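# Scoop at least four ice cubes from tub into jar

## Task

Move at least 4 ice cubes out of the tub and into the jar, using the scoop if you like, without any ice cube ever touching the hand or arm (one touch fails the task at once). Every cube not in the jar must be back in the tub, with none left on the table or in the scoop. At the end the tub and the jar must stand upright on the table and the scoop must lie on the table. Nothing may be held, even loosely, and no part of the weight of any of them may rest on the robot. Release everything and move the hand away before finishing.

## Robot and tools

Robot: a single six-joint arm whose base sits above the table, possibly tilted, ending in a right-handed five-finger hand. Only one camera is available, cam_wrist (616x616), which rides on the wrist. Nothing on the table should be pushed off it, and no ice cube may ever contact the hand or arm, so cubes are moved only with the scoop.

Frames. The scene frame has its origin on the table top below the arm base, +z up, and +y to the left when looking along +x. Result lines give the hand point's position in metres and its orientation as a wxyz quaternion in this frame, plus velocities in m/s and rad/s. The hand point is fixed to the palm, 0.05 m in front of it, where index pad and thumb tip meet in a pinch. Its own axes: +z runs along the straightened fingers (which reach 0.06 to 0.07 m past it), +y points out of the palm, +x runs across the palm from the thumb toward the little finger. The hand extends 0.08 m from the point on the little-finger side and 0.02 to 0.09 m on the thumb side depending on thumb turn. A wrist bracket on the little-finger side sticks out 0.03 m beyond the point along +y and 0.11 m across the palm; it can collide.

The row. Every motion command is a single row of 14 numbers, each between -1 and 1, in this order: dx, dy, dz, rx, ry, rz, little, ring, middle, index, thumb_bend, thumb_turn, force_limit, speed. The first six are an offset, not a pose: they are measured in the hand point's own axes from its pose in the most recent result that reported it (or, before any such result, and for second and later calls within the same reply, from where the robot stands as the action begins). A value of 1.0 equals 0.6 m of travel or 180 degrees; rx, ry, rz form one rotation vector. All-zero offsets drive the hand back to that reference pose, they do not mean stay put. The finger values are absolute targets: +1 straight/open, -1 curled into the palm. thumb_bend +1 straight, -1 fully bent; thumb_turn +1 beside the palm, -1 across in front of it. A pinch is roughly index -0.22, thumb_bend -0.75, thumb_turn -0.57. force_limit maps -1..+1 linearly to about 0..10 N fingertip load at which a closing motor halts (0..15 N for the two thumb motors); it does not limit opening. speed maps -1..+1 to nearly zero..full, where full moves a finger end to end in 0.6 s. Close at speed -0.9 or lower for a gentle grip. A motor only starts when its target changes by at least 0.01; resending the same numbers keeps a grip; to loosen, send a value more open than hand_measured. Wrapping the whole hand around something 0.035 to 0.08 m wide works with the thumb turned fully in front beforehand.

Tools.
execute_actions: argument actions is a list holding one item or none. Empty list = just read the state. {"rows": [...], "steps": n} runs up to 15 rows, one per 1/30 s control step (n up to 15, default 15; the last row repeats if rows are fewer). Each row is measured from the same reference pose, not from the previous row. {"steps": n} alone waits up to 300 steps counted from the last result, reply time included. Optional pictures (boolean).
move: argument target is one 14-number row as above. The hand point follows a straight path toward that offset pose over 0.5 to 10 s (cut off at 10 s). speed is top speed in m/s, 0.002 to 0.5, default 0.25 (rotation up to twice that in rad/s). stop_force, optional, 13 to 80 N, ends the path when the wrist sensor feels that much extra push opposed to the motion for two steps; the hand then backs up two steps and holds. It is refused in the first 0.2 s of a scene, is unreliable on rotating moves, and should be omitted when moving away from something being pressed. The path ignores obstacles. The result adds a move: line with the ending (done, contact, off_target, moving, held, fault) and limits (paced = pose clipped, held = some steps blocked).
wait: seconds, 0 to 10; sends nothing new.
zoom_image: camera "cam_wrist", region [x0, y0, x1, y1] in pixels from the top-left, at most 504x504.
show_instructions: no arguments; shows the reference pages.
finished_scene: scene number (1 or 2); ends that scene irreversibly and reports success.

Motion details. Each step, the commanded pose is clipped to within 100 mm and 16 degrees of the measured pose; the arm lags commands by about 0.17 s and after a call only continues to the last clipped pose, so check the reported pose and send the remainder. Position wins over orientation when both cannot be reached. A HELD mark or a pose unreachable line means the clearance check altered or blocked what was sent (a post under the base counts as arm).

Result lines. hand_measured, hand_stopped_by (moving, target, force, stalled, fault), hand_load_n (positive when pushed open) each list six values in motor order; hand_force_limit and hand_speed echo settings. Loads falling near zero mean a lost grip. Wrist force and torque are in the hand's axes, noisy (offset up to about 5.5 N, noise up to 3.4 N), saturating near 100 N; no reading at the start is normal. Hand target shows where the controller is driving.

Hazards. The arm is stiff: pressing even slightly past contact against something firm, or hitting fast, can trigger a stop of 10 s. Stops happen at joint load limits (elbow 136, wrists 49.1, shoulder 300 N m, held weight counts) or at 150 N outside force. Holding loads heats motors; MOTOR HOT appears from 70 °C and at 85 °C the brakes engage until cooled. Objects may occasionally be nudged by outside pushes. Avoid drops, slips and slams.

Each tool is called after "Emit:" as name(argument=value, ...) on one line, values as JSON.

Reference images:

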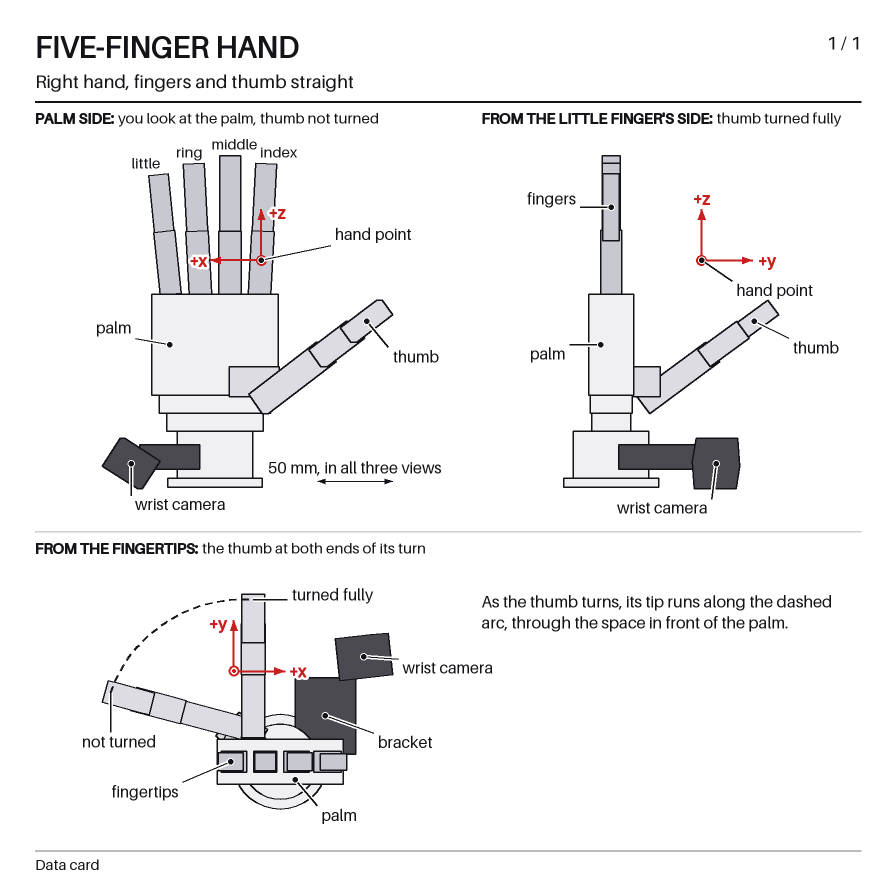

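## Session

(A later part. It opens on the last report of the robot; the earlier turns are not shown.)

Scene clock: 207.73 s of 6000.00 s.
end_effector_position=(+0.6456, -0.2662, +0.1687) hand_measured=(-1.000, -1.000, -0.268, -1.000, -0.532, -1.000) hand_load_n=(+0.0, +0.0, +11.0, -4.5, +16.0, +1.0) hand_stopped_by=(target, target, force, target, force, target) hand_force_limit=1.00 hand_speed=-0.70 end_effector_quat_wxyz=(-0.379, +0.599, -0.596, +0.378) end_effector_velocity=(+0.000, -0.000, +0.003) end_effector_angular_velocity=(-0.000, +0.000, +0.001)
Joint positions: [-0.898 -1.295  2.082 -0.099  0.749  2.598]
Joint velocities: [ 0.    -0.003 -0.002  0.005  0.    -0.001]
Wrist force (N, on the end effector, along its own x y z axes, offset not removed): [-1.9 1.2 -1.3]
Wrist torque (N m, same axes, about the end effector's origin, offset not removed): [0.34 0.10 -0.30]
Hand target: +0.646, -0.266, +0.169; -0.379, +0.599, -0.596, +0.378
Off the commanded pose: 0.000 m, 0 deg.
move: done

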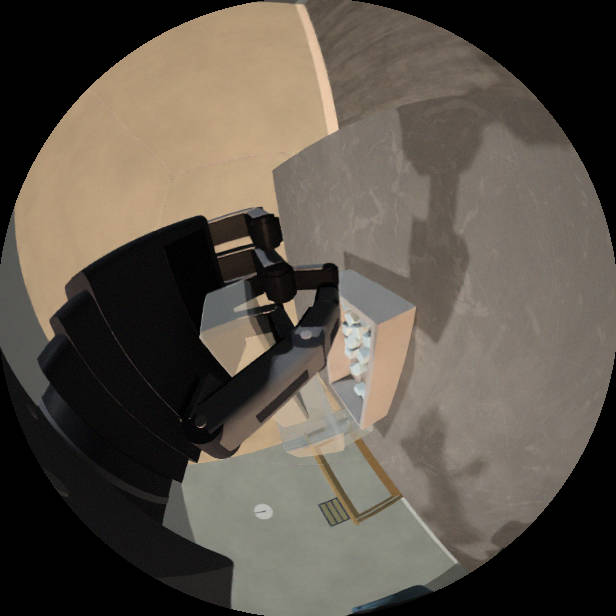

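Emit:
move(target=[0,-0.15,0.205,0,-0.09,-0.042,-1,-1,-1,-1,-1,-1,1,-0.7], speed=0.15)

Emit:
move(target=[0,0,0,-0.043,0.068,-0.146,-1,-1,-1,-1,-1,-1,1,-0.7])

Emit:
zoom_image(camera="cam_wrist", region=[250,270,550,570])

Scene clock: 230.47 s of 6000.00 s.
end_effector_position=(+0.7951, -0.2651, +0.1975) hand_measured=(-1.000, -1.000, -0.268, -1.000, -0.532, -1.000) hand_load_n=(+0.0, +0.0, +11.0, -4.5, +16.0, +1.0) hand_stopped_by=(target, target, force, target, force, target) hand_force_limit=1.00 hand_speed=-0.70 end_effector_quat_wxyz=(-0.433, +0.684, -0.496, +0.314) end_effector_velocity=(+0.002, -0.001, +0.000) end_effector_angular_velocity=(-0.002, -0.001, +0.003)
Joint positions: [-0.747 -1.055  1.674  0.204  0.63   2.427]
Joint velocities: [ 0.001  0.003 -0.006  0.005 -0.001 -0.005]
Wrist force (N, on the end effector, along its own x y z axes, offset not removed): [-2.5 -0.5 -1.2]
Wrist torque (N m, same axes, about the end effector's origin, offset not removed): [0.07 0.27 -0.35]
Hand target: +0.795, -0.265, +0.198; -0.433, +0.684, -0.496, +0.314
Off the commanded pose: 0.000 m, 0 deg.
After step 90, 18.13 s passed at rest.
move: done

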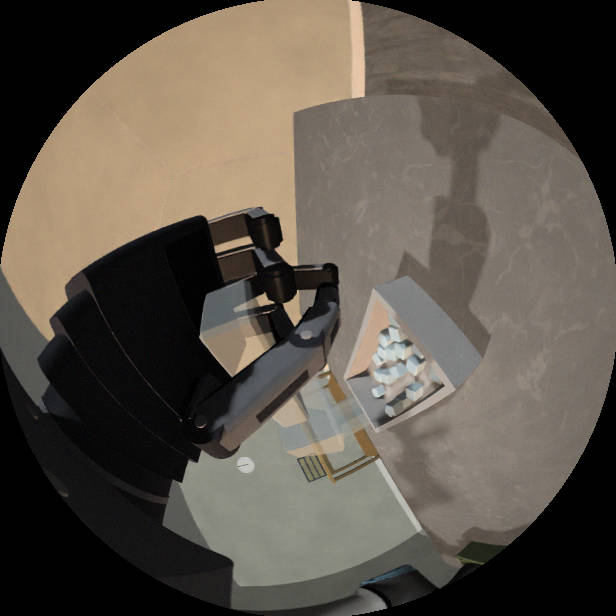

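Scene clock: 232.00 s of 6000.00 s.
end_effector_position=(+0.7950, -0.2651, +0.1977) hand_measured=(-1.000, -1.000, -0.268, -1.000, -0.532, -1.000) hand_load_n=(+0.0, +0.0, +11.0, -4.5, +16.0, +1.0) hand_stopped_by=(target, target, force, target, force, target) hand_force_limit=1.00 hand_speed=-0.70 end_effector_quat_wxyz=(-0.250, +0.769, -0.391, +0.440) end_effector_velocity=(+0.001, -0.000, +0.001) end_effector_angular_velocity=(-0.015, -0.002, +0.001)
Joint positions: [-0.646 -1.176  1.792  0.036  0.946  2.137]
Joint velocities: [ 0.004 -0.003  0.003 -0.007  0.008 -0.008]
Wrist force (N, on the end effector, along its own x y z axes, offset not removed): [-3.2 0.9 1.0]
Wrist torque (N m, same axes, about the end effector's origin, offset not removed): [0.14 0.29 -0.27]
Hand target: +0.795, -0.265, +0.198; -0.249, +0.769, -0.390, +0.441
Off the commanded pose: 0.000 m, 0 deg.
move: done

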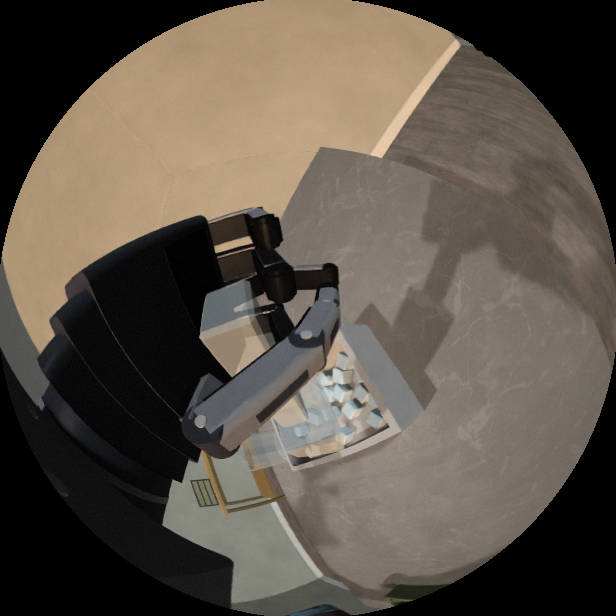

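Region (250, 270, 550, 570) of cam_wrist's 616x616 image, scaled by 1.680, with more detail than that image has.

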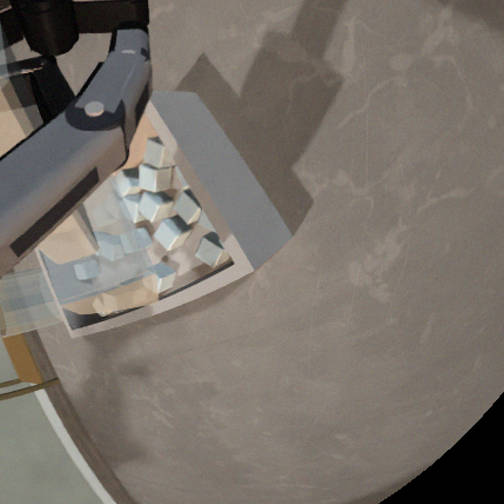

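Emit:
move(target=[-0.112,-0.01,0.072,-0.009,0.017,0.057,-1,-1,-1,-1,-1,-1,1,-0.7], speed=0.08)

Emit:
zoom_image(camera="cam_wrist", region=[230,290,490,550])

Scene clock: 248.97 s of 6000.00 s.
end_effector_position=(+0.8143, -0.2049, +0.1489) hand_measured=(-1.000, -1.000, -0.268, -1.000, -0.532, -1.000) hand_load_n=(+0.0, +0.0, +11.0, -4.5, +16.0, +1.0) hand_stopped_by=(target, target, force, target, force, target) hand_force_limit=1.00 hand_speed=-0.70 end_effector_quat_wxyz=(-0.267, +0.722, -0.470, +0.431) end_effector_velocity=(+0.000, +0.003, -0.002) end_effector_angular_velocity=(+0.004, +0.001, -0.003)
Joint positions: [-0.546 -1.146  1.844 -0.109  1.083  2.399]
Joint velocities: [ 0.004  0.001  0.002 -0.004  0.004  0.006]
Wrist force (N, on the end effector, along its own x y z axes, offset not removed): [-3.3 1.9 0.5]
Wrist torque (N m, same axes, about the end effector's origin, offset not removed): [0.29 0.20 -0.26]
Hand target: +0.814, -0.205, +0.149; -0.267, +0.722, -0.471, +0.431
Off the commanded pose: 0.000 m, 0 deg.
After step 90, 12.37 s passed at rest.
move: done

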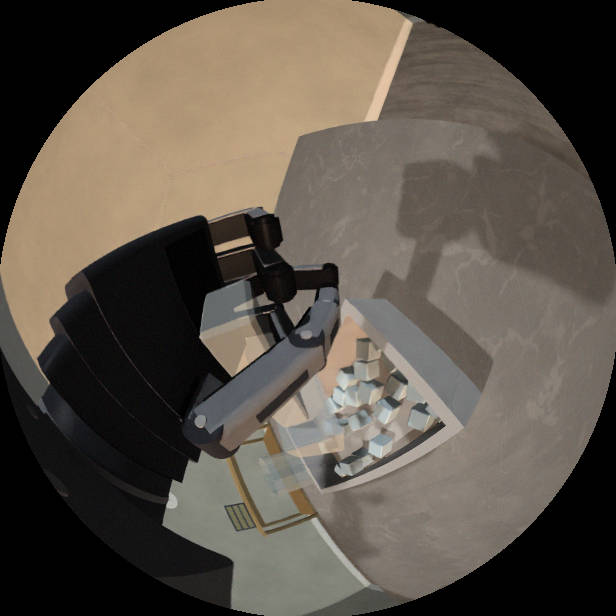

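Region (230, 290, 490, 550) of cam_wrist's 616x616 image, scaled by 1.938, with more detail than that image has.

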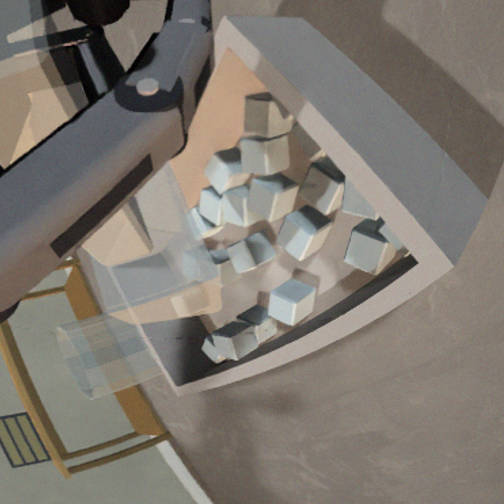

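Emit:
move(target=[-0.022,0.047,0.029,0,0,0,-1,-1,-1,-1,-1,-1,1,-0.7], speed=0.03)

Emit:
zoom_image(camera="cam_wrist", region=[230,270,490,530])

Scene clock: 256.50 s of 6000.00 s.
end_effector_position=(+0.8144, -0.2050, +0.1134) hand_measured=(-1.000, -1.000, -0.268, -1.000, -0.532, -1.000) hand_load_n=(+0.0, +0.0, +11.0, -4.5, +16.0, +1.0) hand_stopped_by=(target, target, force, target, force, target) hand_force_limit=1.00 hand_speed=-0.70 end_effector_quat_wxyz=(-0.267, +0.722, -0.470, +0.431) end_effector_velocity=(+0.000, -0.000, -0.001) end_effector_angular_velocity=(-0.000, -0.001, -0.000)
Joint positions: [-0.546 -1.106  1.863 -0.168  1.083  2.399]
Joint velocities: [-0.     0.002  0.001 -0.003  0.     0.   ]
Wrist force (N, on the end effector, along its own x y z axes, offset not removed): [-1.4 -1.0 -1.2]
Wrist torque (N m, same axes, about the end effector's origin, offset not removed): [0.00 -0.03 -0.25]
Hand target: +0.814, -0.205, +0.113; -0.267, +0.722, -0.470, +0.431
Off the commanded pose: 0.000 m, 0 deg.
After step 90, 3.03 s passed at rest.
move: done

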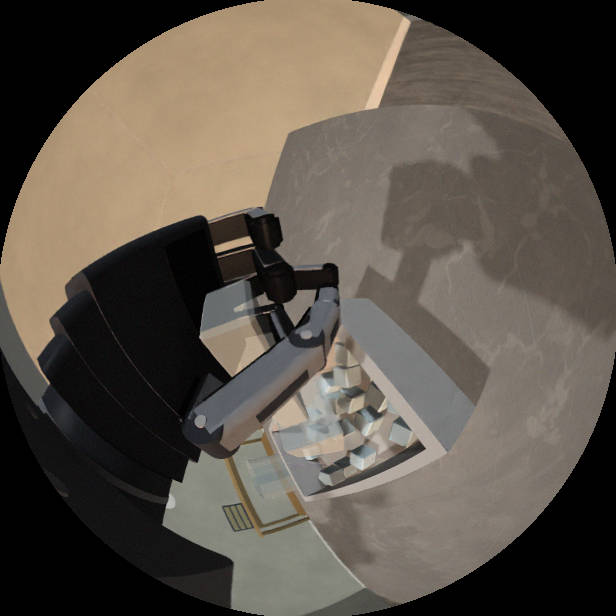

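Region (230, 270, 490, 530) of cam_wrist's 616x616 image, scaled by 1.938, with more detail than that image has.

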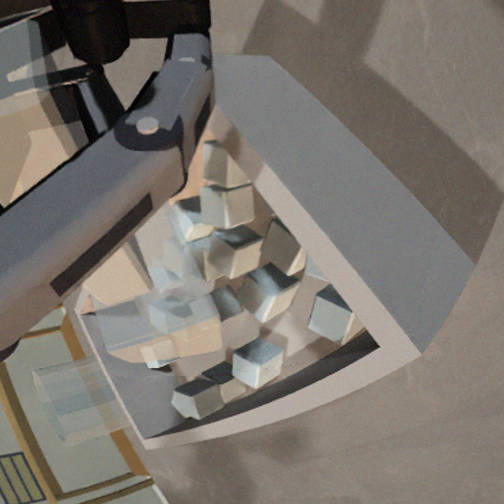

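Emit:
move(target=[0,0,0,-0.016,0.037,-0.073,-1,-1,-1,-1,-1,-1,1,-0.7], speed=0.05)

Emit:
zoom_image(camera="cam_wrist", region=[230,300,450,520])

Scene clock: 266.67 s of 6000.00 s.
end_effector_position=(+0.8144, -0.2049, +0.1134) hand_measured=(-1.000, -1.000, -0.268, -1.000, -0.532, -1.000) hand_load_n=(+0.0, +0.0, +11.0, -4.5, +16.0, +1.0) hand_stopped_by=(target, target, force, target, force, target) hand_force_limit=1.00 hand_speed=-0.70 end_effector_quat_wxyz=(-0.171, +0.751, -0.410, +0.488) end_effector_velocity=(+0.000, +0.000, +0.001) end_effector_angular_velocity=(-0.013, -0.001, +0.000)
Joint positions: [-0.479 -1.13   1.906 -0.259  1.255  2.231]
Joint velocities: [ 0.004 -0.002  0.002 -0.005  0.008 -0.008]
Wrist force (N, on the end effector, along its own x y z axes, offset not removed): [-3.5 -0.7 -1.0]
Wrist torque (N m, same axes, about the end effector's origin, offset not removed): [0.06 0.35 -0.27]
Hand target: +0.814, -0.205, +0.113; -0.170, +0.752, -0.410, +0.488
Off the commanded pose: 0.000 m, 0 deg.
After step 90, 4.27 s passed at rest.
move: done

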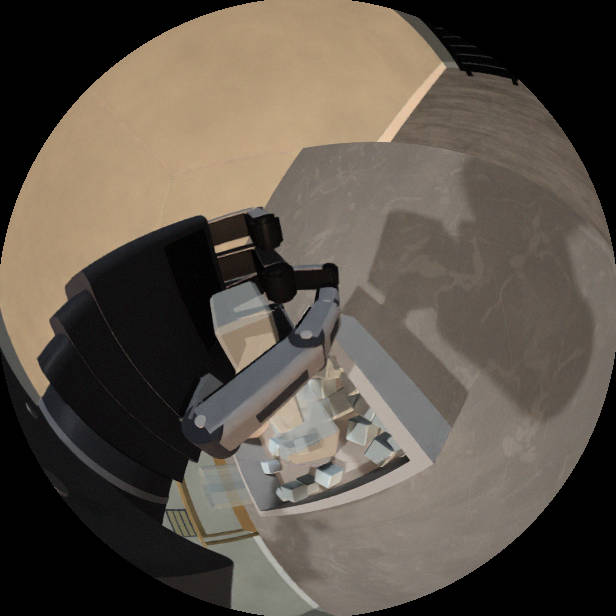

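Region (230, 300, 450, 520) of cam_wrist's 616x616 image, scaled by 2.291, with more detail than that image has.

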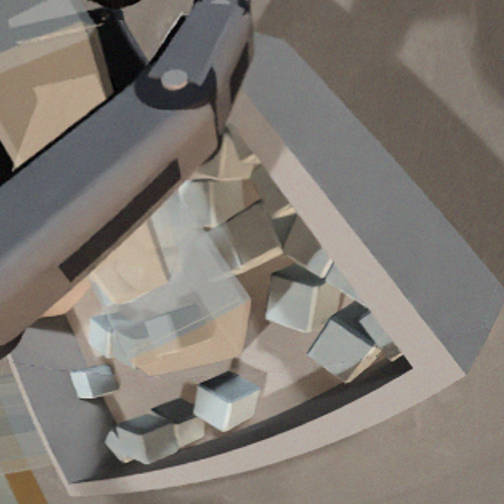

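Emit:
move(target=[0.025,0.034,-0.045,0,0,0,-1,-1,-1,-1,-1,-1,1,-0.7], speed=0.03)

Emit:
move(target=[-0.02,0.022,0.015,0,0,0,-1,-1,-1,-1,-1,-1,1,-0.7], speed=0.02)

Emit:
zoom_image(camera="cam_wrist", region=[230,300,450,520])

Scene clock: 280.67 s of 6000.00 s.
end_effector_position=(+0.7846, -0.2251, +0.1215) hand_measured=(-1.000, -1.000, -0.268, -1.000, -0.532, -1.000) hand_load_n=(+0.0, +0.0, +11.0, -4.5, +16.0, +1.0) hand_stopped_by=(target, target, force, target, force, target) hand_force_limit=1.00 hand_speed=-0.70 end_effector_quat_wxyz=(-0.171, +0.751, -0.410, +0.488) end_effector_velocity=(-0.001, -0.002, +0.001) end_effector_angular_velocity=(-0.000, -0.000, -0.000)
Joint positions: [-0.534 -1.168  1.949 -0.254  1.207  2.202]
Joint velocities: [-0.003 -0.002  0.001  0.001 -0.003 -0.002]
Wrist force (N, on the end effector, along its own x y z axes, offset not removed): [-4.4 1.3 -1.1]
Wrist torque (N m, same axes, about the end effector's origin, offset not removed): [0.33 0.41 -0.31]
Hand target: +0.784, -0.225, +0.122; -0.171, +0.751, -0.410, +0.488
Off the commanded pose: 0.000 m, 0 deg.
After step 90, 9.43 s passed at rest.
move: done

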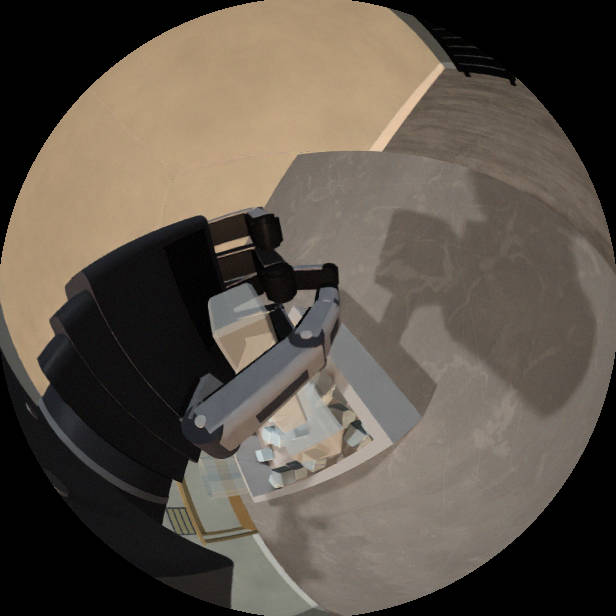

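Scene clock: 281.97 s of 6000.00 s.
end_effector_position=(+0.7843, -0.2250, +0.1017) hand_measured=(-1.000, -1.000, -0.268, -1.000, -0.532, -1.000) hand_load_n=(+0.0, +6.0, +11.0, -4.5, +16.0, +1.0) hand_stopped_by=(target, target, force, target, force, target) hand_force_limit=1.00 hand_speed=-0.70 end_effector_quat_wxyz=(-0.171, +0.751, -0.410, +0.488) end_effector_velocity=(+0.001, -0.001, -0.001) end_effector_angular_velocity=(-0.001, -0.001, -0.001)
Joint positions: [-0.534 -1.144  1.96  -0.288  1.207  2.202]
Joint velocities: [-0.     0.003  0.    -0.004  0.     0.   ]
Wrist force (N, on the end effector, along its own x y z axes, offset not removed): [0.6 -2.5 -0.1]
Wrist torque (N m, same axes, about the end effector's origin, offset not removed): [0.07 -0.07 0.29]
Hand target: +0.784, -0.225, +0.101; -0.171, +0.751, -0.410, +0.488
Off the commanded pose: 0.000 m, 0 deg.
move: done

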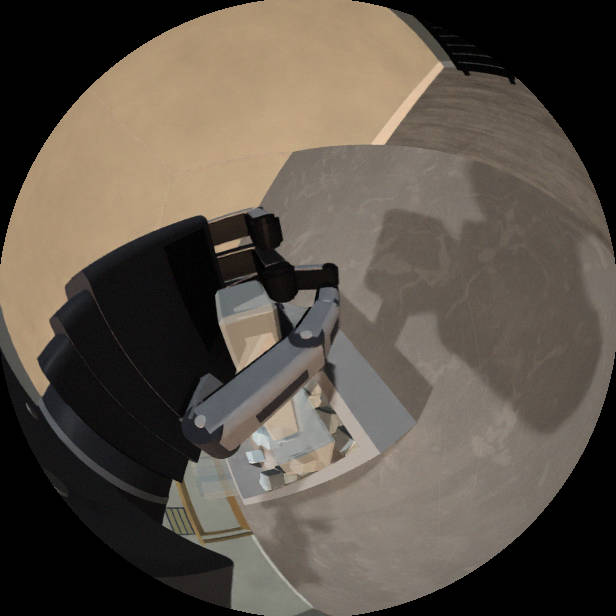

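Region (230, 300, 450, 520) of cam_wrist's 616x616 image, scaled by 2.291, with more detail than that image has.

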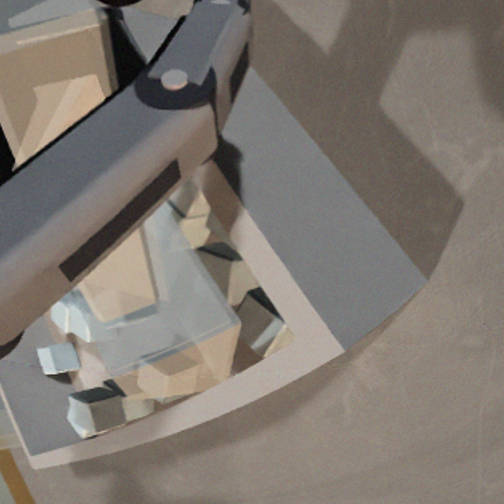

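Emit:
move(target=[0.006,-0.007,-0.005,0,0,0,-1,-1,0.1,-1,0,-1,1,-0.6], speed=0.02)

Emit:
move(target=[0,0,0,0,0,0,-1,-1,0.1,0.1,0,-1,1,-0.6])

Emit:
move(target=[0,0,0,0,0,0,-1,-1,0.1,0.1,-1,-1,1,-0.7])

Scene clock: 291.13 s of 6000.00 s.
end_effector_position=(+0.7843, -0.2249, +0.1080) hand_measured=(-1.000, -1.000, +0.100, -1.000, +0.000, -1.000) hand_load_n=(+0.0, +0.5, +0.0, +0.0, +0.0, +0.0) hand_stopped_by=(target, target, target, target, target, target) hand_force_limit=1.00 hand_speed=-0.60 end_effector_quat_wxyz=(-0.171, +0.751, -0.410, +0.488) end_effector_velocity=(+0.000, +0.000, +0.000) end_effector_angular_velocity=(-0.001, -0.000, +0.001)
Joint positions: [-0.534 -1.152  1.957 -0.278  1.207  2.202]
Joint velocities: [ 0.    -0.    -0.     0.    -0.    -0.001]
Wrist force (N, on the end effector, along its own x y z axes, offset not removed): [-2.7 0.2 1.6]
Wrist torque (N m, same axes, about the end effector's origin, offset not removed): [0.06 0.14 -0.23]
Hand target: +0.784, -0.225, +0.108; -0.171, +0.751, -0.410, +0.488
Off the commanded pose: 0.000 m, 0 deg.
After step 90, 4.60 s passed at rest.
move: done

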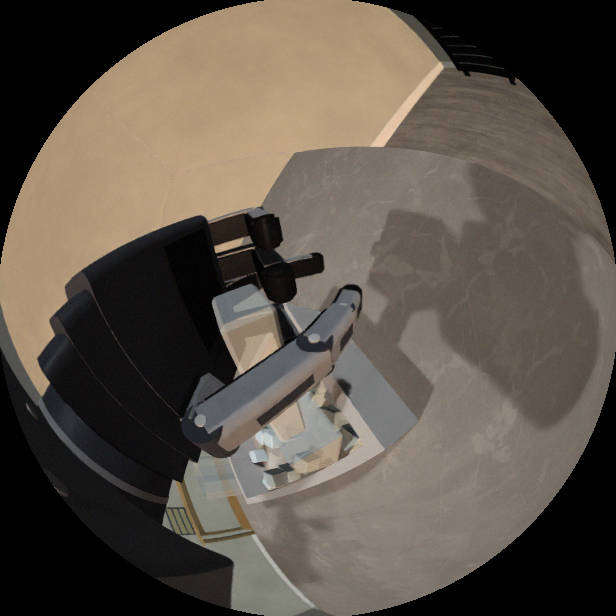

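Scene clock: 293.07 s of 6000.00 s.
end_effector_position=(+0.7843, -0.2249, +0.1080) hand_measured=(-1.000, -1.000, +0.100, +0.100, +0.000, -1.000) hand_load_n=(+0.0, +0.5, +0.0, +0.0, +0.0, +0.0) hand_stopped_by=(target, target, target, target, target, target) hand_force_limit=1.00 hand_speed=-0.60 end_effector_quat_wxyz=(-0.171, +0.751, -0.410, +0.488) end_effector_velocity=(-0.001, +0.001, -0.002) end_effector_angular_velocity=(+0.001, +0.004, +0.001)
Joint positions: [-0.534 -1.152  1.957 -0.278  1.207  2.202]
Joint velocities: [-0.     0.001  0.002  0.001  0.    -0.001]
Wrist force (N, on the end effector, along its own x y z axes, offset not removed): [-2.4 2.4 0.9]
Wrist torque (N m, same axes, about the end effector's origin, offset not removed): [0.43 0.08 -0.22]
Hand target: +0.784, -0.225, +0.108; -0.171, +0.751, -0.410, +0.488
Off the commanded pose: 0.000 m, 0 deg.
move: done

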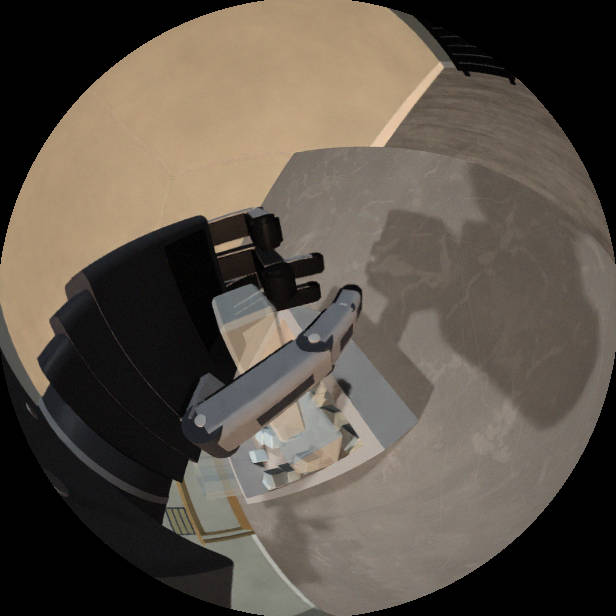

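Scene clock: 295.93 s of 6000.00 s.
end_effector_position=(+0.7843, -0.2249, +0.1080) hand_measured=(-1.000, -1.000, +0.100, +0.100, -0.786, -1.000) hand_load_n=(+0.0, +0.0, +0.0, +0.0, +15.0, +1.5) hand_stopped_by=(target, target, target, target, force, target) hand_force_limit=1.00 hand_speed=-0.70 end_effector_quat_wxyz=(-0.171, +0.751, -0.410, +0.488) end_effector_velocity=(-0.000, +0.001, -0.000) end_effector_angular_velocity=(+0.001, +0.000, +0.000)
Joint positions: [-0.534 -1.152  1.957 -0.278  1.207  2.202]
Joint velocities: [ 0.    -0.     0.001 -0.001 -0.     0.001]
Wrist force (N, on the end effector, along its own x y z axes, offset not removed): [-3.1 -1.4 2.8]
Wrist torque (N m, same axes, about the end effector's origin, offset not removed): [0.04 0.32 0.14]
Hand target: +0.784, -0.225, +0.108; -0.171, +0.751, -0.410, +0.488
Off the commanded pose: 0.000 m, 0 deg.
move: done

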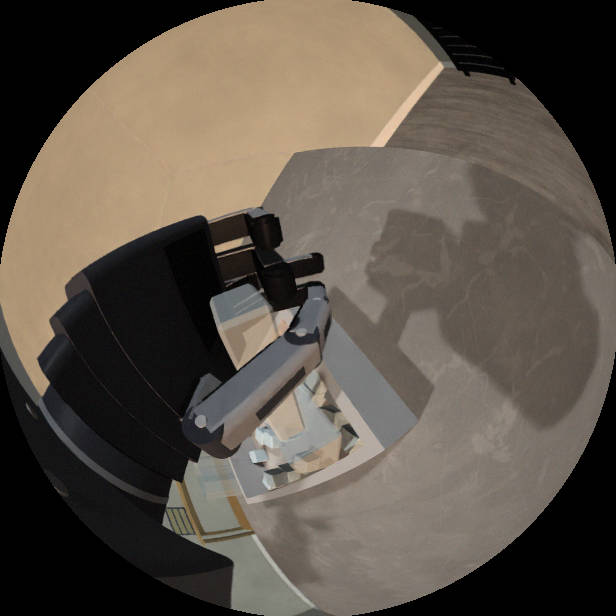

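Emit:
move(target=[0.004,-0.005,-0.003,0,0,0,-1,-1,-1,-1,-1,-1,1,-0.7], speed=0.02)

Emit:
move(target=[-0.033,-0.025,-0.006,0,0,0,-1,-1,-1,-1,-1,-1,1,-0.7], speed=0.02)

Emit:
move(target=[-0.01,0.011,0.008,0,0,0,-1,-1,-1,-1,-1,-1,1,-0.7], speed=0.01)

Emit:
zoom_image(camera="cam_wrist", region=[210,320,410,520])

Scene clock: 304.77 s of 6000.00 s.
end_effector_position=(+0.7845, -0.2247, +0.1122) hand_measured=(-1.000, -1.000, -0.252, -0.286, -0.786, -1.000) hand_load_n=(+0.0, +0.0, +10.5, +11.0, +14.5, -2.0) hand_stopped_by=(target, target, force, force, force, target) hand_force_limit=1.00 hand_speed=-0.70 end_effector_quat_wxyz=(-0.171, +0.751, -0.410, +0.488) end_effector_velocity=(-0.000, -0.000, -0.001) end_effector_angular_velocity=(+0.001, +0.001, -0.000)
Joint positions: [-0.533 -1.157  1.955 -0.27   1.208  2.202]
Joint velocities: [-0.     0.001  0.     0.    -0.     0.   ]
Wrist force (N, on the end effector, along its own x y z axes, offset not removed): [-2.9 2.5 2.2]
Wrist torque (N m, same axes, about the end effector's origin, offset not removed): [0.43 0.21 -0.16]
Hand target: +0.784, -0.225, +0.112; -0.171, +0.751, -0.410, +0.488
Off the commanded pose: 0.000 m, 0 deg.
After step 90, 4.77 s passed at rest.
move: done

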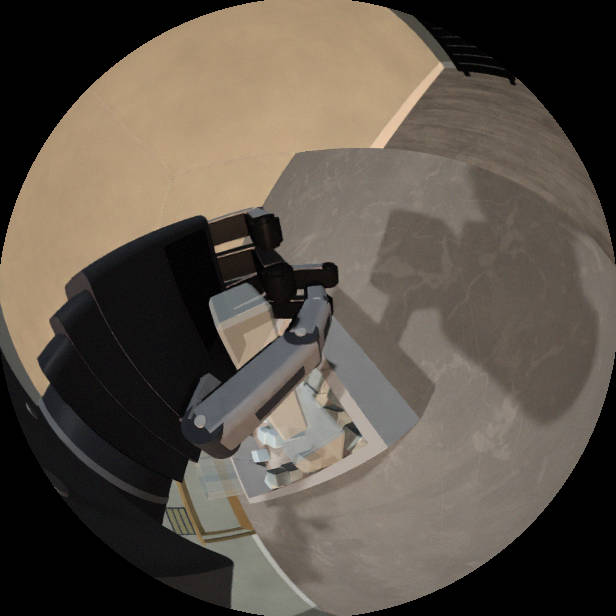

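Scene clock: 306.30 s of 6000.00 s.
end_effector_position=(+0.7844, -0.1997, +0.1120) hand_measured=(-1.000, -1.000, -0.252, -0.286, -0.786, -1.000) hand_load_n=(+0.0, +0.0, +10.5, +11.0, +14.5, -2.0) hand_stopped_by=(target, target, force, force, force, target) hand_force_limit=1.00 hand_speed=-0.70 end_effector_quat_wxyz=(-0.171, +0.751, -0.410, +0.488) end_effector_velocity=(+0.000, +0.001, -0.000) end_effector_angular_velocity=(-0.001, -0.000, -0.000)
Joint positions: [-0.497 -1.167  1.97  -0.282  1.239  2.221]
Joint velocities: [ 0.002 -0.     0.001 -0.002  0.003  0.001]
Wrist force (N, on the end effector, along its own x y z axes, offset not removed): [-2.6 0.9 0.8]
Wrist torque (N m, same axes, about the end effector's origin, offset not removed): [0.16 0.15 -0.29]
Hand target: +0.784, -0.200, +0.112; -0.171, +0.751, -0.410, +0.488
Off the commanded pose: 0.000 m, 0 deg.
move: done

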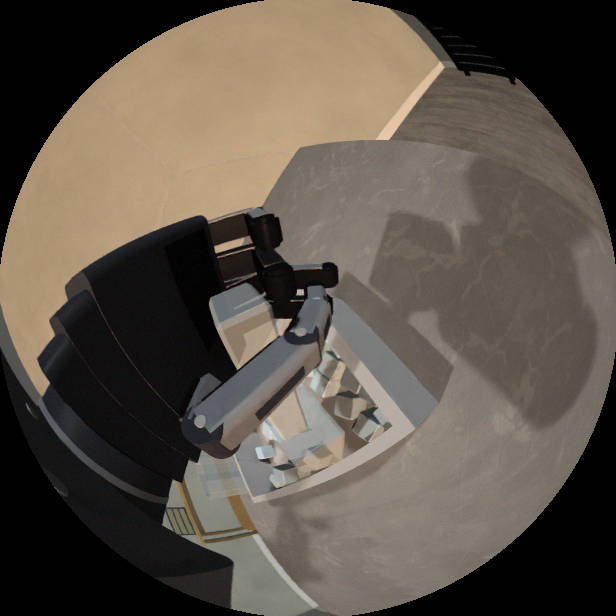

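Scene clock: 307.53 s of 6000.00 s.
end_effector_position=(+0.7845, -0.1997, +0.1021) hand_measured=(-1.000, -1.000, -0.252, -0.286, -0.786, -1.000) hand_load_n=(+0.0, +3.0, +11.0, +11.5, +14.5, -1.0) hand_stopped_by=(target, target, force, force, force, target) hand_force_limit=1.00 hand_speed=-0.70 end_effector_quat_wxyz=(-0.171, +0.751, -0.410, +0.488) end_effector_velocity=(-0.000, +0.001, -0.001) end_effector_angular_velocity=(-0.000, +0.001, +0.001)
Joint positions: [-0.497 -1.154  1.974 -0.3    1.239  2.221]
Joint velocities: [ 0.     0.002  0.001 -0.002 -0.    -0.001]
Wrist force (N, on the end effector, along its own x y z axes, offset not removed): [2.4 -6.1 0.9]
Wrist torque (N m, same axes, about the end effector's origin, offset not removed): [-0.14 0.03 0.77]
Hand target: +0.784, -0.200, +0.102; -0.171, +0.751, -0.410, +0.488
Off the commanded pose: 0.000 m, 0 deg.
move: done

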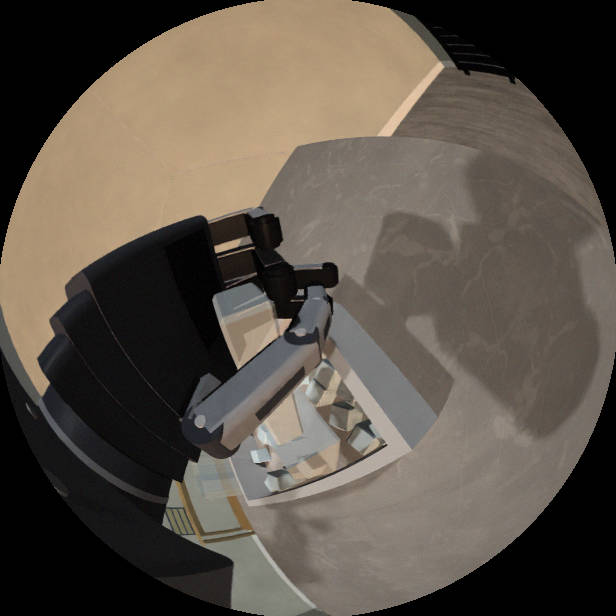

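Region (210, 320, 410, 520) of cam_wrist's 616x616 image, scaled by 2.520, with more detail than that image has.

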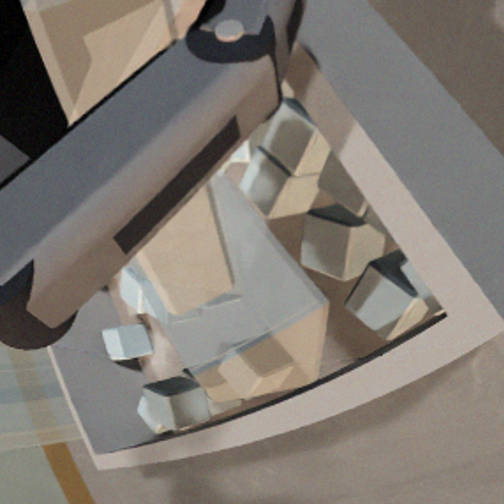

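Emit:
move(target=[-0.103,-0.082,-0.029,0,0,0,-1,-1,-1,-1,-1,-1,1,-0.7], speed=0.03)

Emit:
move(target=[-0.028,0.031,0.022,0.012,-0.03,0.058,-1,-1,-1,-1,-1,-1,1,-0.7], speed=0.03)

Emit:
zoom_image(camera="cam_wrist", region=[200,320,420,540])

Scene clock: 318.80 s of 6000.00 s.
end_effector_position=(+0.7798, -0.1192, +0.1059) hand_measured=(-1.000, -1.000, -0.252, -0.286, -0.786, -1.000) hand_load_n=(+0.0, +0.5, +11.0, +11.5, +14.5, -2.5) hand_stopped_by=(target, target, force, force, force, target) hand_force_limit=1.00 hand_speed=-0.70 end_effector_quat_wxyz=(-0.171, +0.751, -0.410, +0.488) end_effector_velocity=(+0.000, +0.002, +0.001) end_effector_angular_velocity=(-0.000, -0.001, +0.000)
Joint positions: [-0.375 -1.187  2.015 -0.325  1.345  2.284]
Joint velocities: [ 0.003 -0.001 -0.     0.     0.003  0.002]
Wrist force (N, on the end effector, along its own x y z axes, offset not removed): [-0.6 -2.4 -0.4]
Wrist torque (N m, same axes, about the end effector's origin, offset not removed): [0.13 0.34 0.20]
Hand target: +0.780, -0.119, +0.106; -0.171, +0.751, -0.410, +0.488
Off the commanded pose: 0.000 m, 0 deg.
After step 90, 5.23 s passed at rest.
move: done

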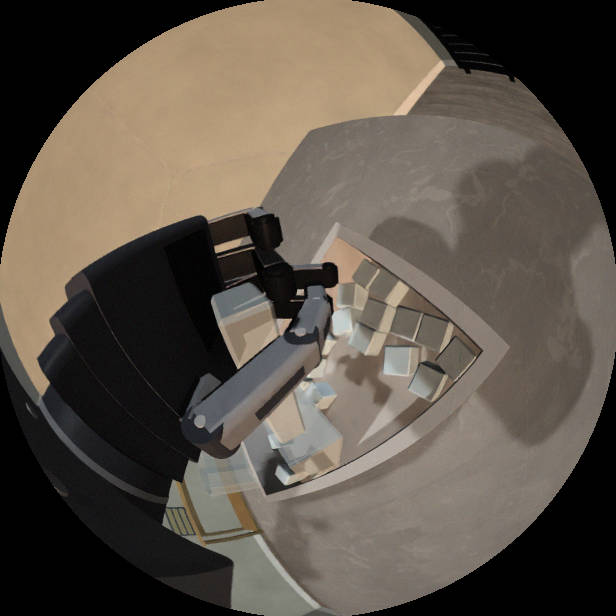

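Scene clock: 322.50 s of 6000.00 s.
end_effector_position=(+0.7798, -0.1192, +0.0776) hand_measured=(-1.000, -1.000, -0.252, -0.286, -0.786, -1.000) hand_load_n=(+0.0, +0.0, +11.5, +10.0, +14.0, -3.0) hand_stopped_by=(target, target, force, force, force, target) hand_force_limit=1.00 hand_speed=-0.70 end_effector_quat_wxyz=(-0.247, +0.730, -0.459, +0.442) end_effector_velocity=(-0.001, +0.000, -0.002) end_effector_angular_velocity=(+0.010, +0.001, +0.000)
Joint positions: [-0.437 -1.14   2.003 -0.308  1.2    2.42 ]
Joint velocities: [-0.003  0.003  0.     0.001 -0.008  0.006]
Wrist force (N, on the end effector, along its own x y z axes, offset not removed): [-5.2 2.4 -0.8]
Wrist torque (N m, same axes, about the end effector's origin, offset not removed): [0.44 0.60 -0.46]
Hand target: +0.780, -0.119, +0.077; -0.247, +0.730, -0.459, +0.442
Off the commanded pose: 0.000 m, 0 deg.
move: done

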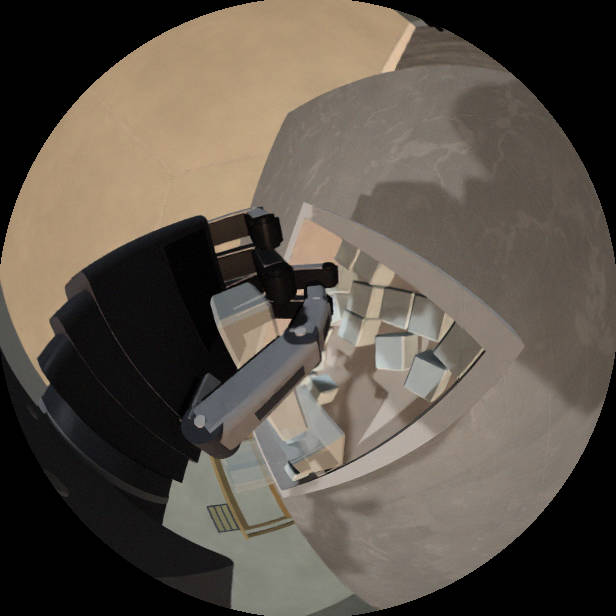

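Region (200, 320, 420, 540) of cam_wrist's 616x616 image, scaled by 2.291, with more detail than that image has.

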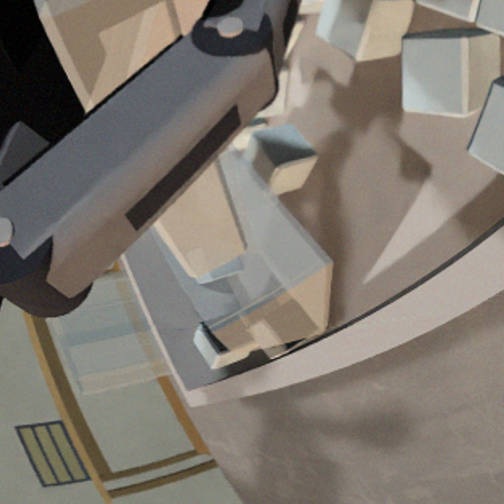

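Emit:
move(target=[0.004,0.01,0.004,0,0,0,-1,-1,-1,-1,-1,-1,1,-0.7], speed=0.01)

Emit:
move(target=[-0.105,-0.05,-0.012,0,0,0,-1,-1,-1,-1,-1,-1,1,-0.7], speed=0.025, stop_force=13)

Emit:
zoom_image(camera="cam_wrist", region=[200,320,420,540])

Scene clock: 330.23 s of 6000.00 s.
end_effector_position=(+0.7797, -0.1241, +0.0730) hand_measured=(-1.000, -1.000, -0.252, -0.286, -0.786, -1.000) hand_load_n=(+0.0, +0.0, +11.5, +10.0, +14.0, -2.0) hand_stopped_by=(target, target, force, force, force, target) hand_force_limit=1.00 hand_speed=-0.70 end_effector_quat_wxyz=(-0.247, +0.730, -0.459, +0.442) end_effector_velocity=(-0.001, -0.001, -0.002) end_effector_angular_velocity=(+0.000, +0.001, -0.001)
Joint positions: [-0.444 -1.132  2.003 -0.314  1.193  2.415]
Joint velocities: [-0.002  0.002  0.001 -0.002 -0.001 -0.001]
Wrist force (N, on the end effector, along its own x y z axes, offset not removed): [-1.1 -0.4 0.2]
Wrist torque (N m, same axes, about the end effector's origin, offset not removed): [0.24 0.07 0.33]
Hand target: +0.780, -0.124, +0.073; -0.247, +0.730, -0.459, +0.442
Off the commanded pose: 0.000 m, 0 deg.
After step 90, 3.83 s passed at rest.
move: done

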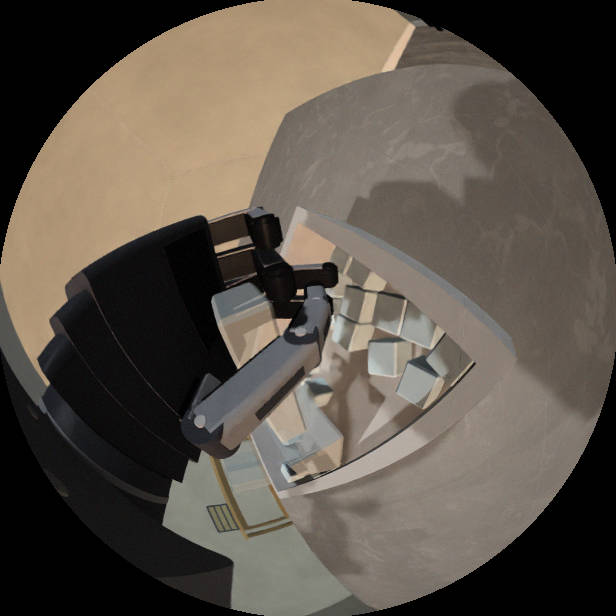

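Scene clock: 333.33 s of 6000.00 s.
end_effector_position=(+0.7751, -0.0543, +0.0732) hand_measured=(-1.000, -1.000, -0.252, -0.286, -0.786, -1.000) hand_load_n=(+0.0, +0.0, +11.5, +10.0, +13.5, -3.5) hand_stopped_by=(target, target, force, force, force, target) hand_force_limit=1.00 hand_speed=-0.70 end_effector_quat_wxyz=(-0.247, +0.730, -0.459, +0.442) end_effector_velocity=(+0.001, +0.001, +0.001) end_effector_angular_velocity=(-0.001, -0.003, -0.001)
Joint positions: [-0.334 -1.153  2.035 -0.344  1.287  2.476]
Joint velocities: [ 0.003 -0.001  0.001 -0.003  0.004  0.002]
Wrist force (N, on the end effector, along its own x y z axes, offset not removed): [2.4 -0.2 0.0]
Wrist torque (N m, same axes, about the end effector's origin, offset not removed): [0.14 -0.20 0.06]
Hand target: +0.775, -0.054, +0.073; -0.247, +0.730, -0.459, +0.442
Off the commanded pose: 0.000 m, 0 deg.
move: done

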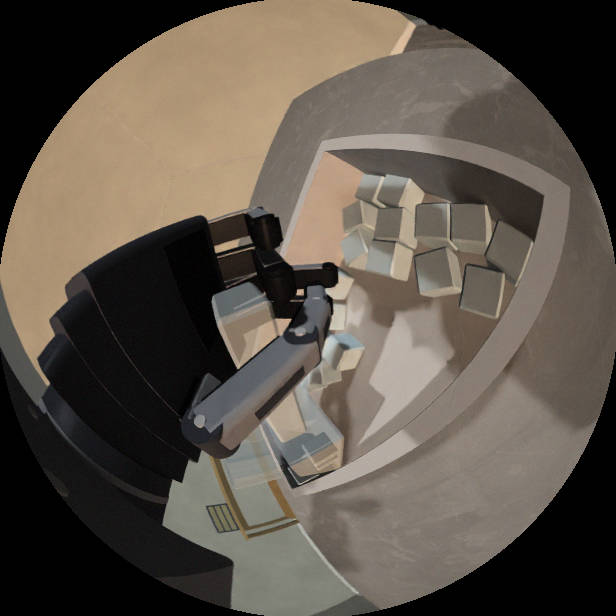

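Region (200, 320, 420, 540) of cam_wrist's 616x616 image, scaled by 2.291, with more detail than that image has.

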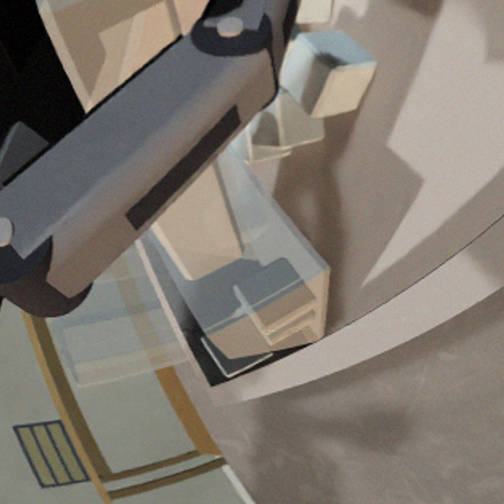

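Emit:
move(target=[-0.044,-0.023,-0.002,0,0,0,-1,-1,-1,-1,-1,-1,1,-0.7], speed=0.015, stop_force=13)

Emit:
zoom_image(camera="cam_wrist", region=[240,380,380,520])

Scene clock: 344.23 s of 6000.00 s.
end_effector_position=(+0.7753, -0.0247, +0.0733) hand_measured=(-1.000, -1.000, -0.252, -0.286, -0.786, -1.000) hand_load_n=(+0.0, +0.0, +11.5, +10.0, +13.5, -3.5) hand_stopped_by=(target, target, force, force, force, target) hand_force_limit=1.00 hand_speed=-0.70 end_effector_quat_wxyz=(-0.247, +0.730, -0.459, +0.442) end_effector_velocity=(+0.000, +0.002, -0.000) end_effector_angular_velocity=(+0.001, -0.000, -0.001)
Joint positions: [-0.284 -1.157  2.038 -0.352  1.331  2.503]
Joint velocities: [ 0.004  0.    -0.    -0.001  0.003  0.003]
Wrist force (N, on the end effector, along its own x y z axes, offset not removed): [0.3 0.3 1.3]
Wrist torque (N m, same axes, about the end effector's origin, offset not removed): [0.01 -0.01 -0.09]
Hand target: +0.775, -0.024, +0.073; -0.247, +0.730, -0.459, +0.442
Off the commanded pose: 0.000 m, 0 deg.
After step 90, 5.67 s passed at rest.
move: done

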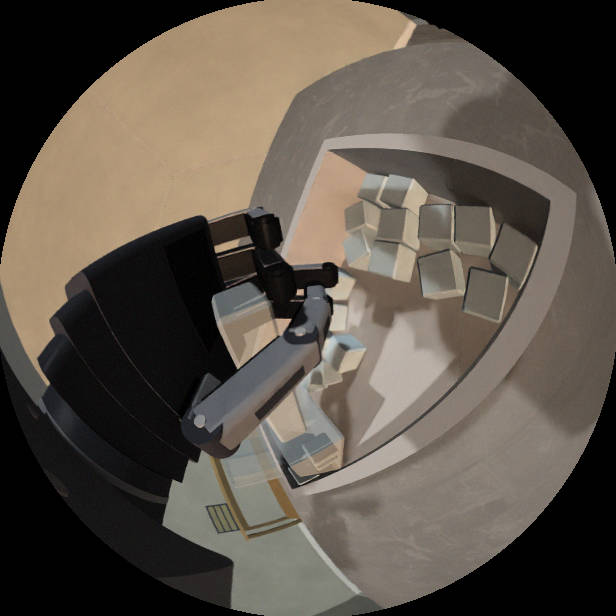

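Region (240, 380, 380, 520) of cam_wrist's 616x616 image, scaled by 3.600, with more detail than that image has.

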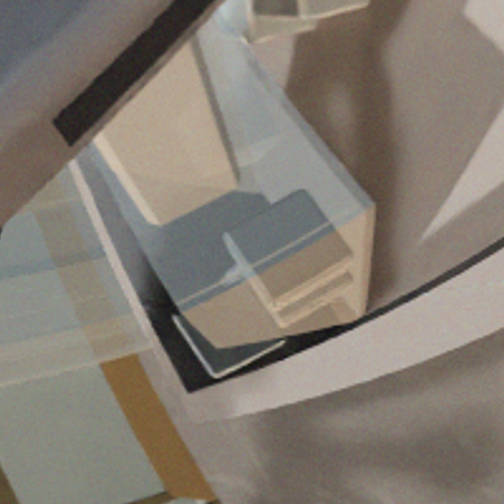

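Emit:
move(target=[-0.005,-0.016,-0.008,0.033,-0.08,0.155,-1,-1,-1,-1,-1,-1,1,-0.7], speed=0.15)

Emit:
zoom_image(camera="cam_wrist", region=[240,330,460,550])

Scene clock: 353.83 s of 6000.00 s.
end_effector_position=(+0.7749, -0.0175, +0.0816) hand_measured=(-1.000, -1.000, -0.252, -0.286, -0.786, -1.000) hand_load_n=(+0.0, +0.0, +12.0, +10.5, +13.0, -3.5) hand_stopped_by=(target, target, force, force, force, target) hand_force_limit=1.00 hand_speed=-0.70 end_effector_quat_wxyz=(-0.438, +0.634, -0.563, +0.299) end_effector_velocity=(+0.000, +0.001, -0.000) end_effector_angular_velocity=(+0.012, -0.001, +0.001)
Joint positions: [-0.44  -1.115  2.014 -0.314  0.929  2.892]
Joint velocities: [-0.002  0.003 -0.001 -0.003 -0.009  0.009]
Wrist force (N, on the end effector, along its own x y z axes, offset not removed): [-3.6 1.2 -0.4]
Wrist torque (N m, same axes, about the end effector's origin, offset not removed): [0.31 0.29 -0.30]
Hand target: +0.775, -0.017, +0.082; -0.438, +0.634, -0.563, +0.299
Off the commanded pose: 0.000 m, 0 deg.
After step 90, 4.33 s passed at rest.
move: done

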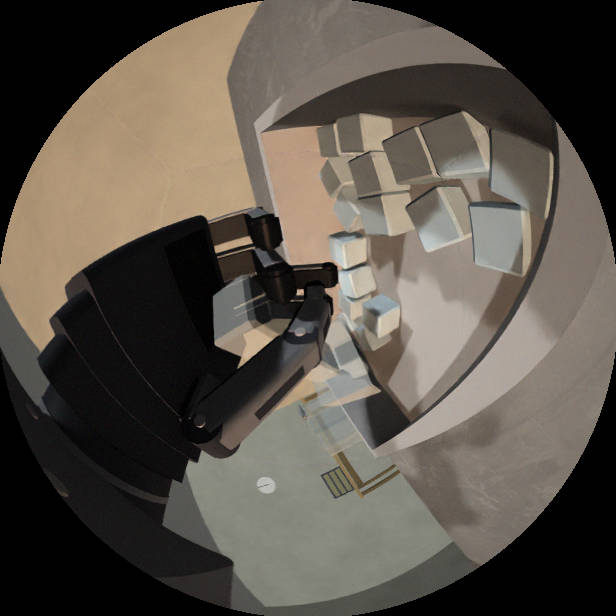

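Region (240, 330, 460, 550) of cam_wrist's 616x616 image, scaled by 2.291, with more detail than that image has.

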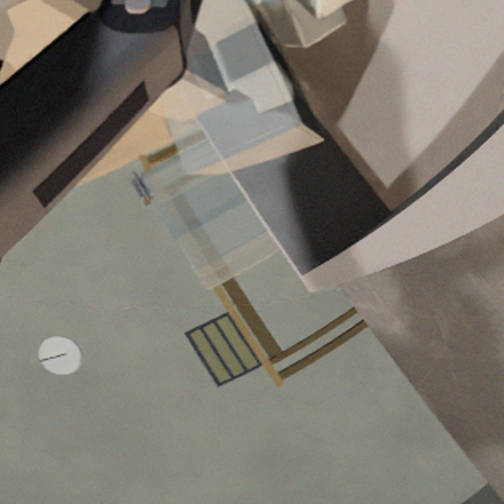

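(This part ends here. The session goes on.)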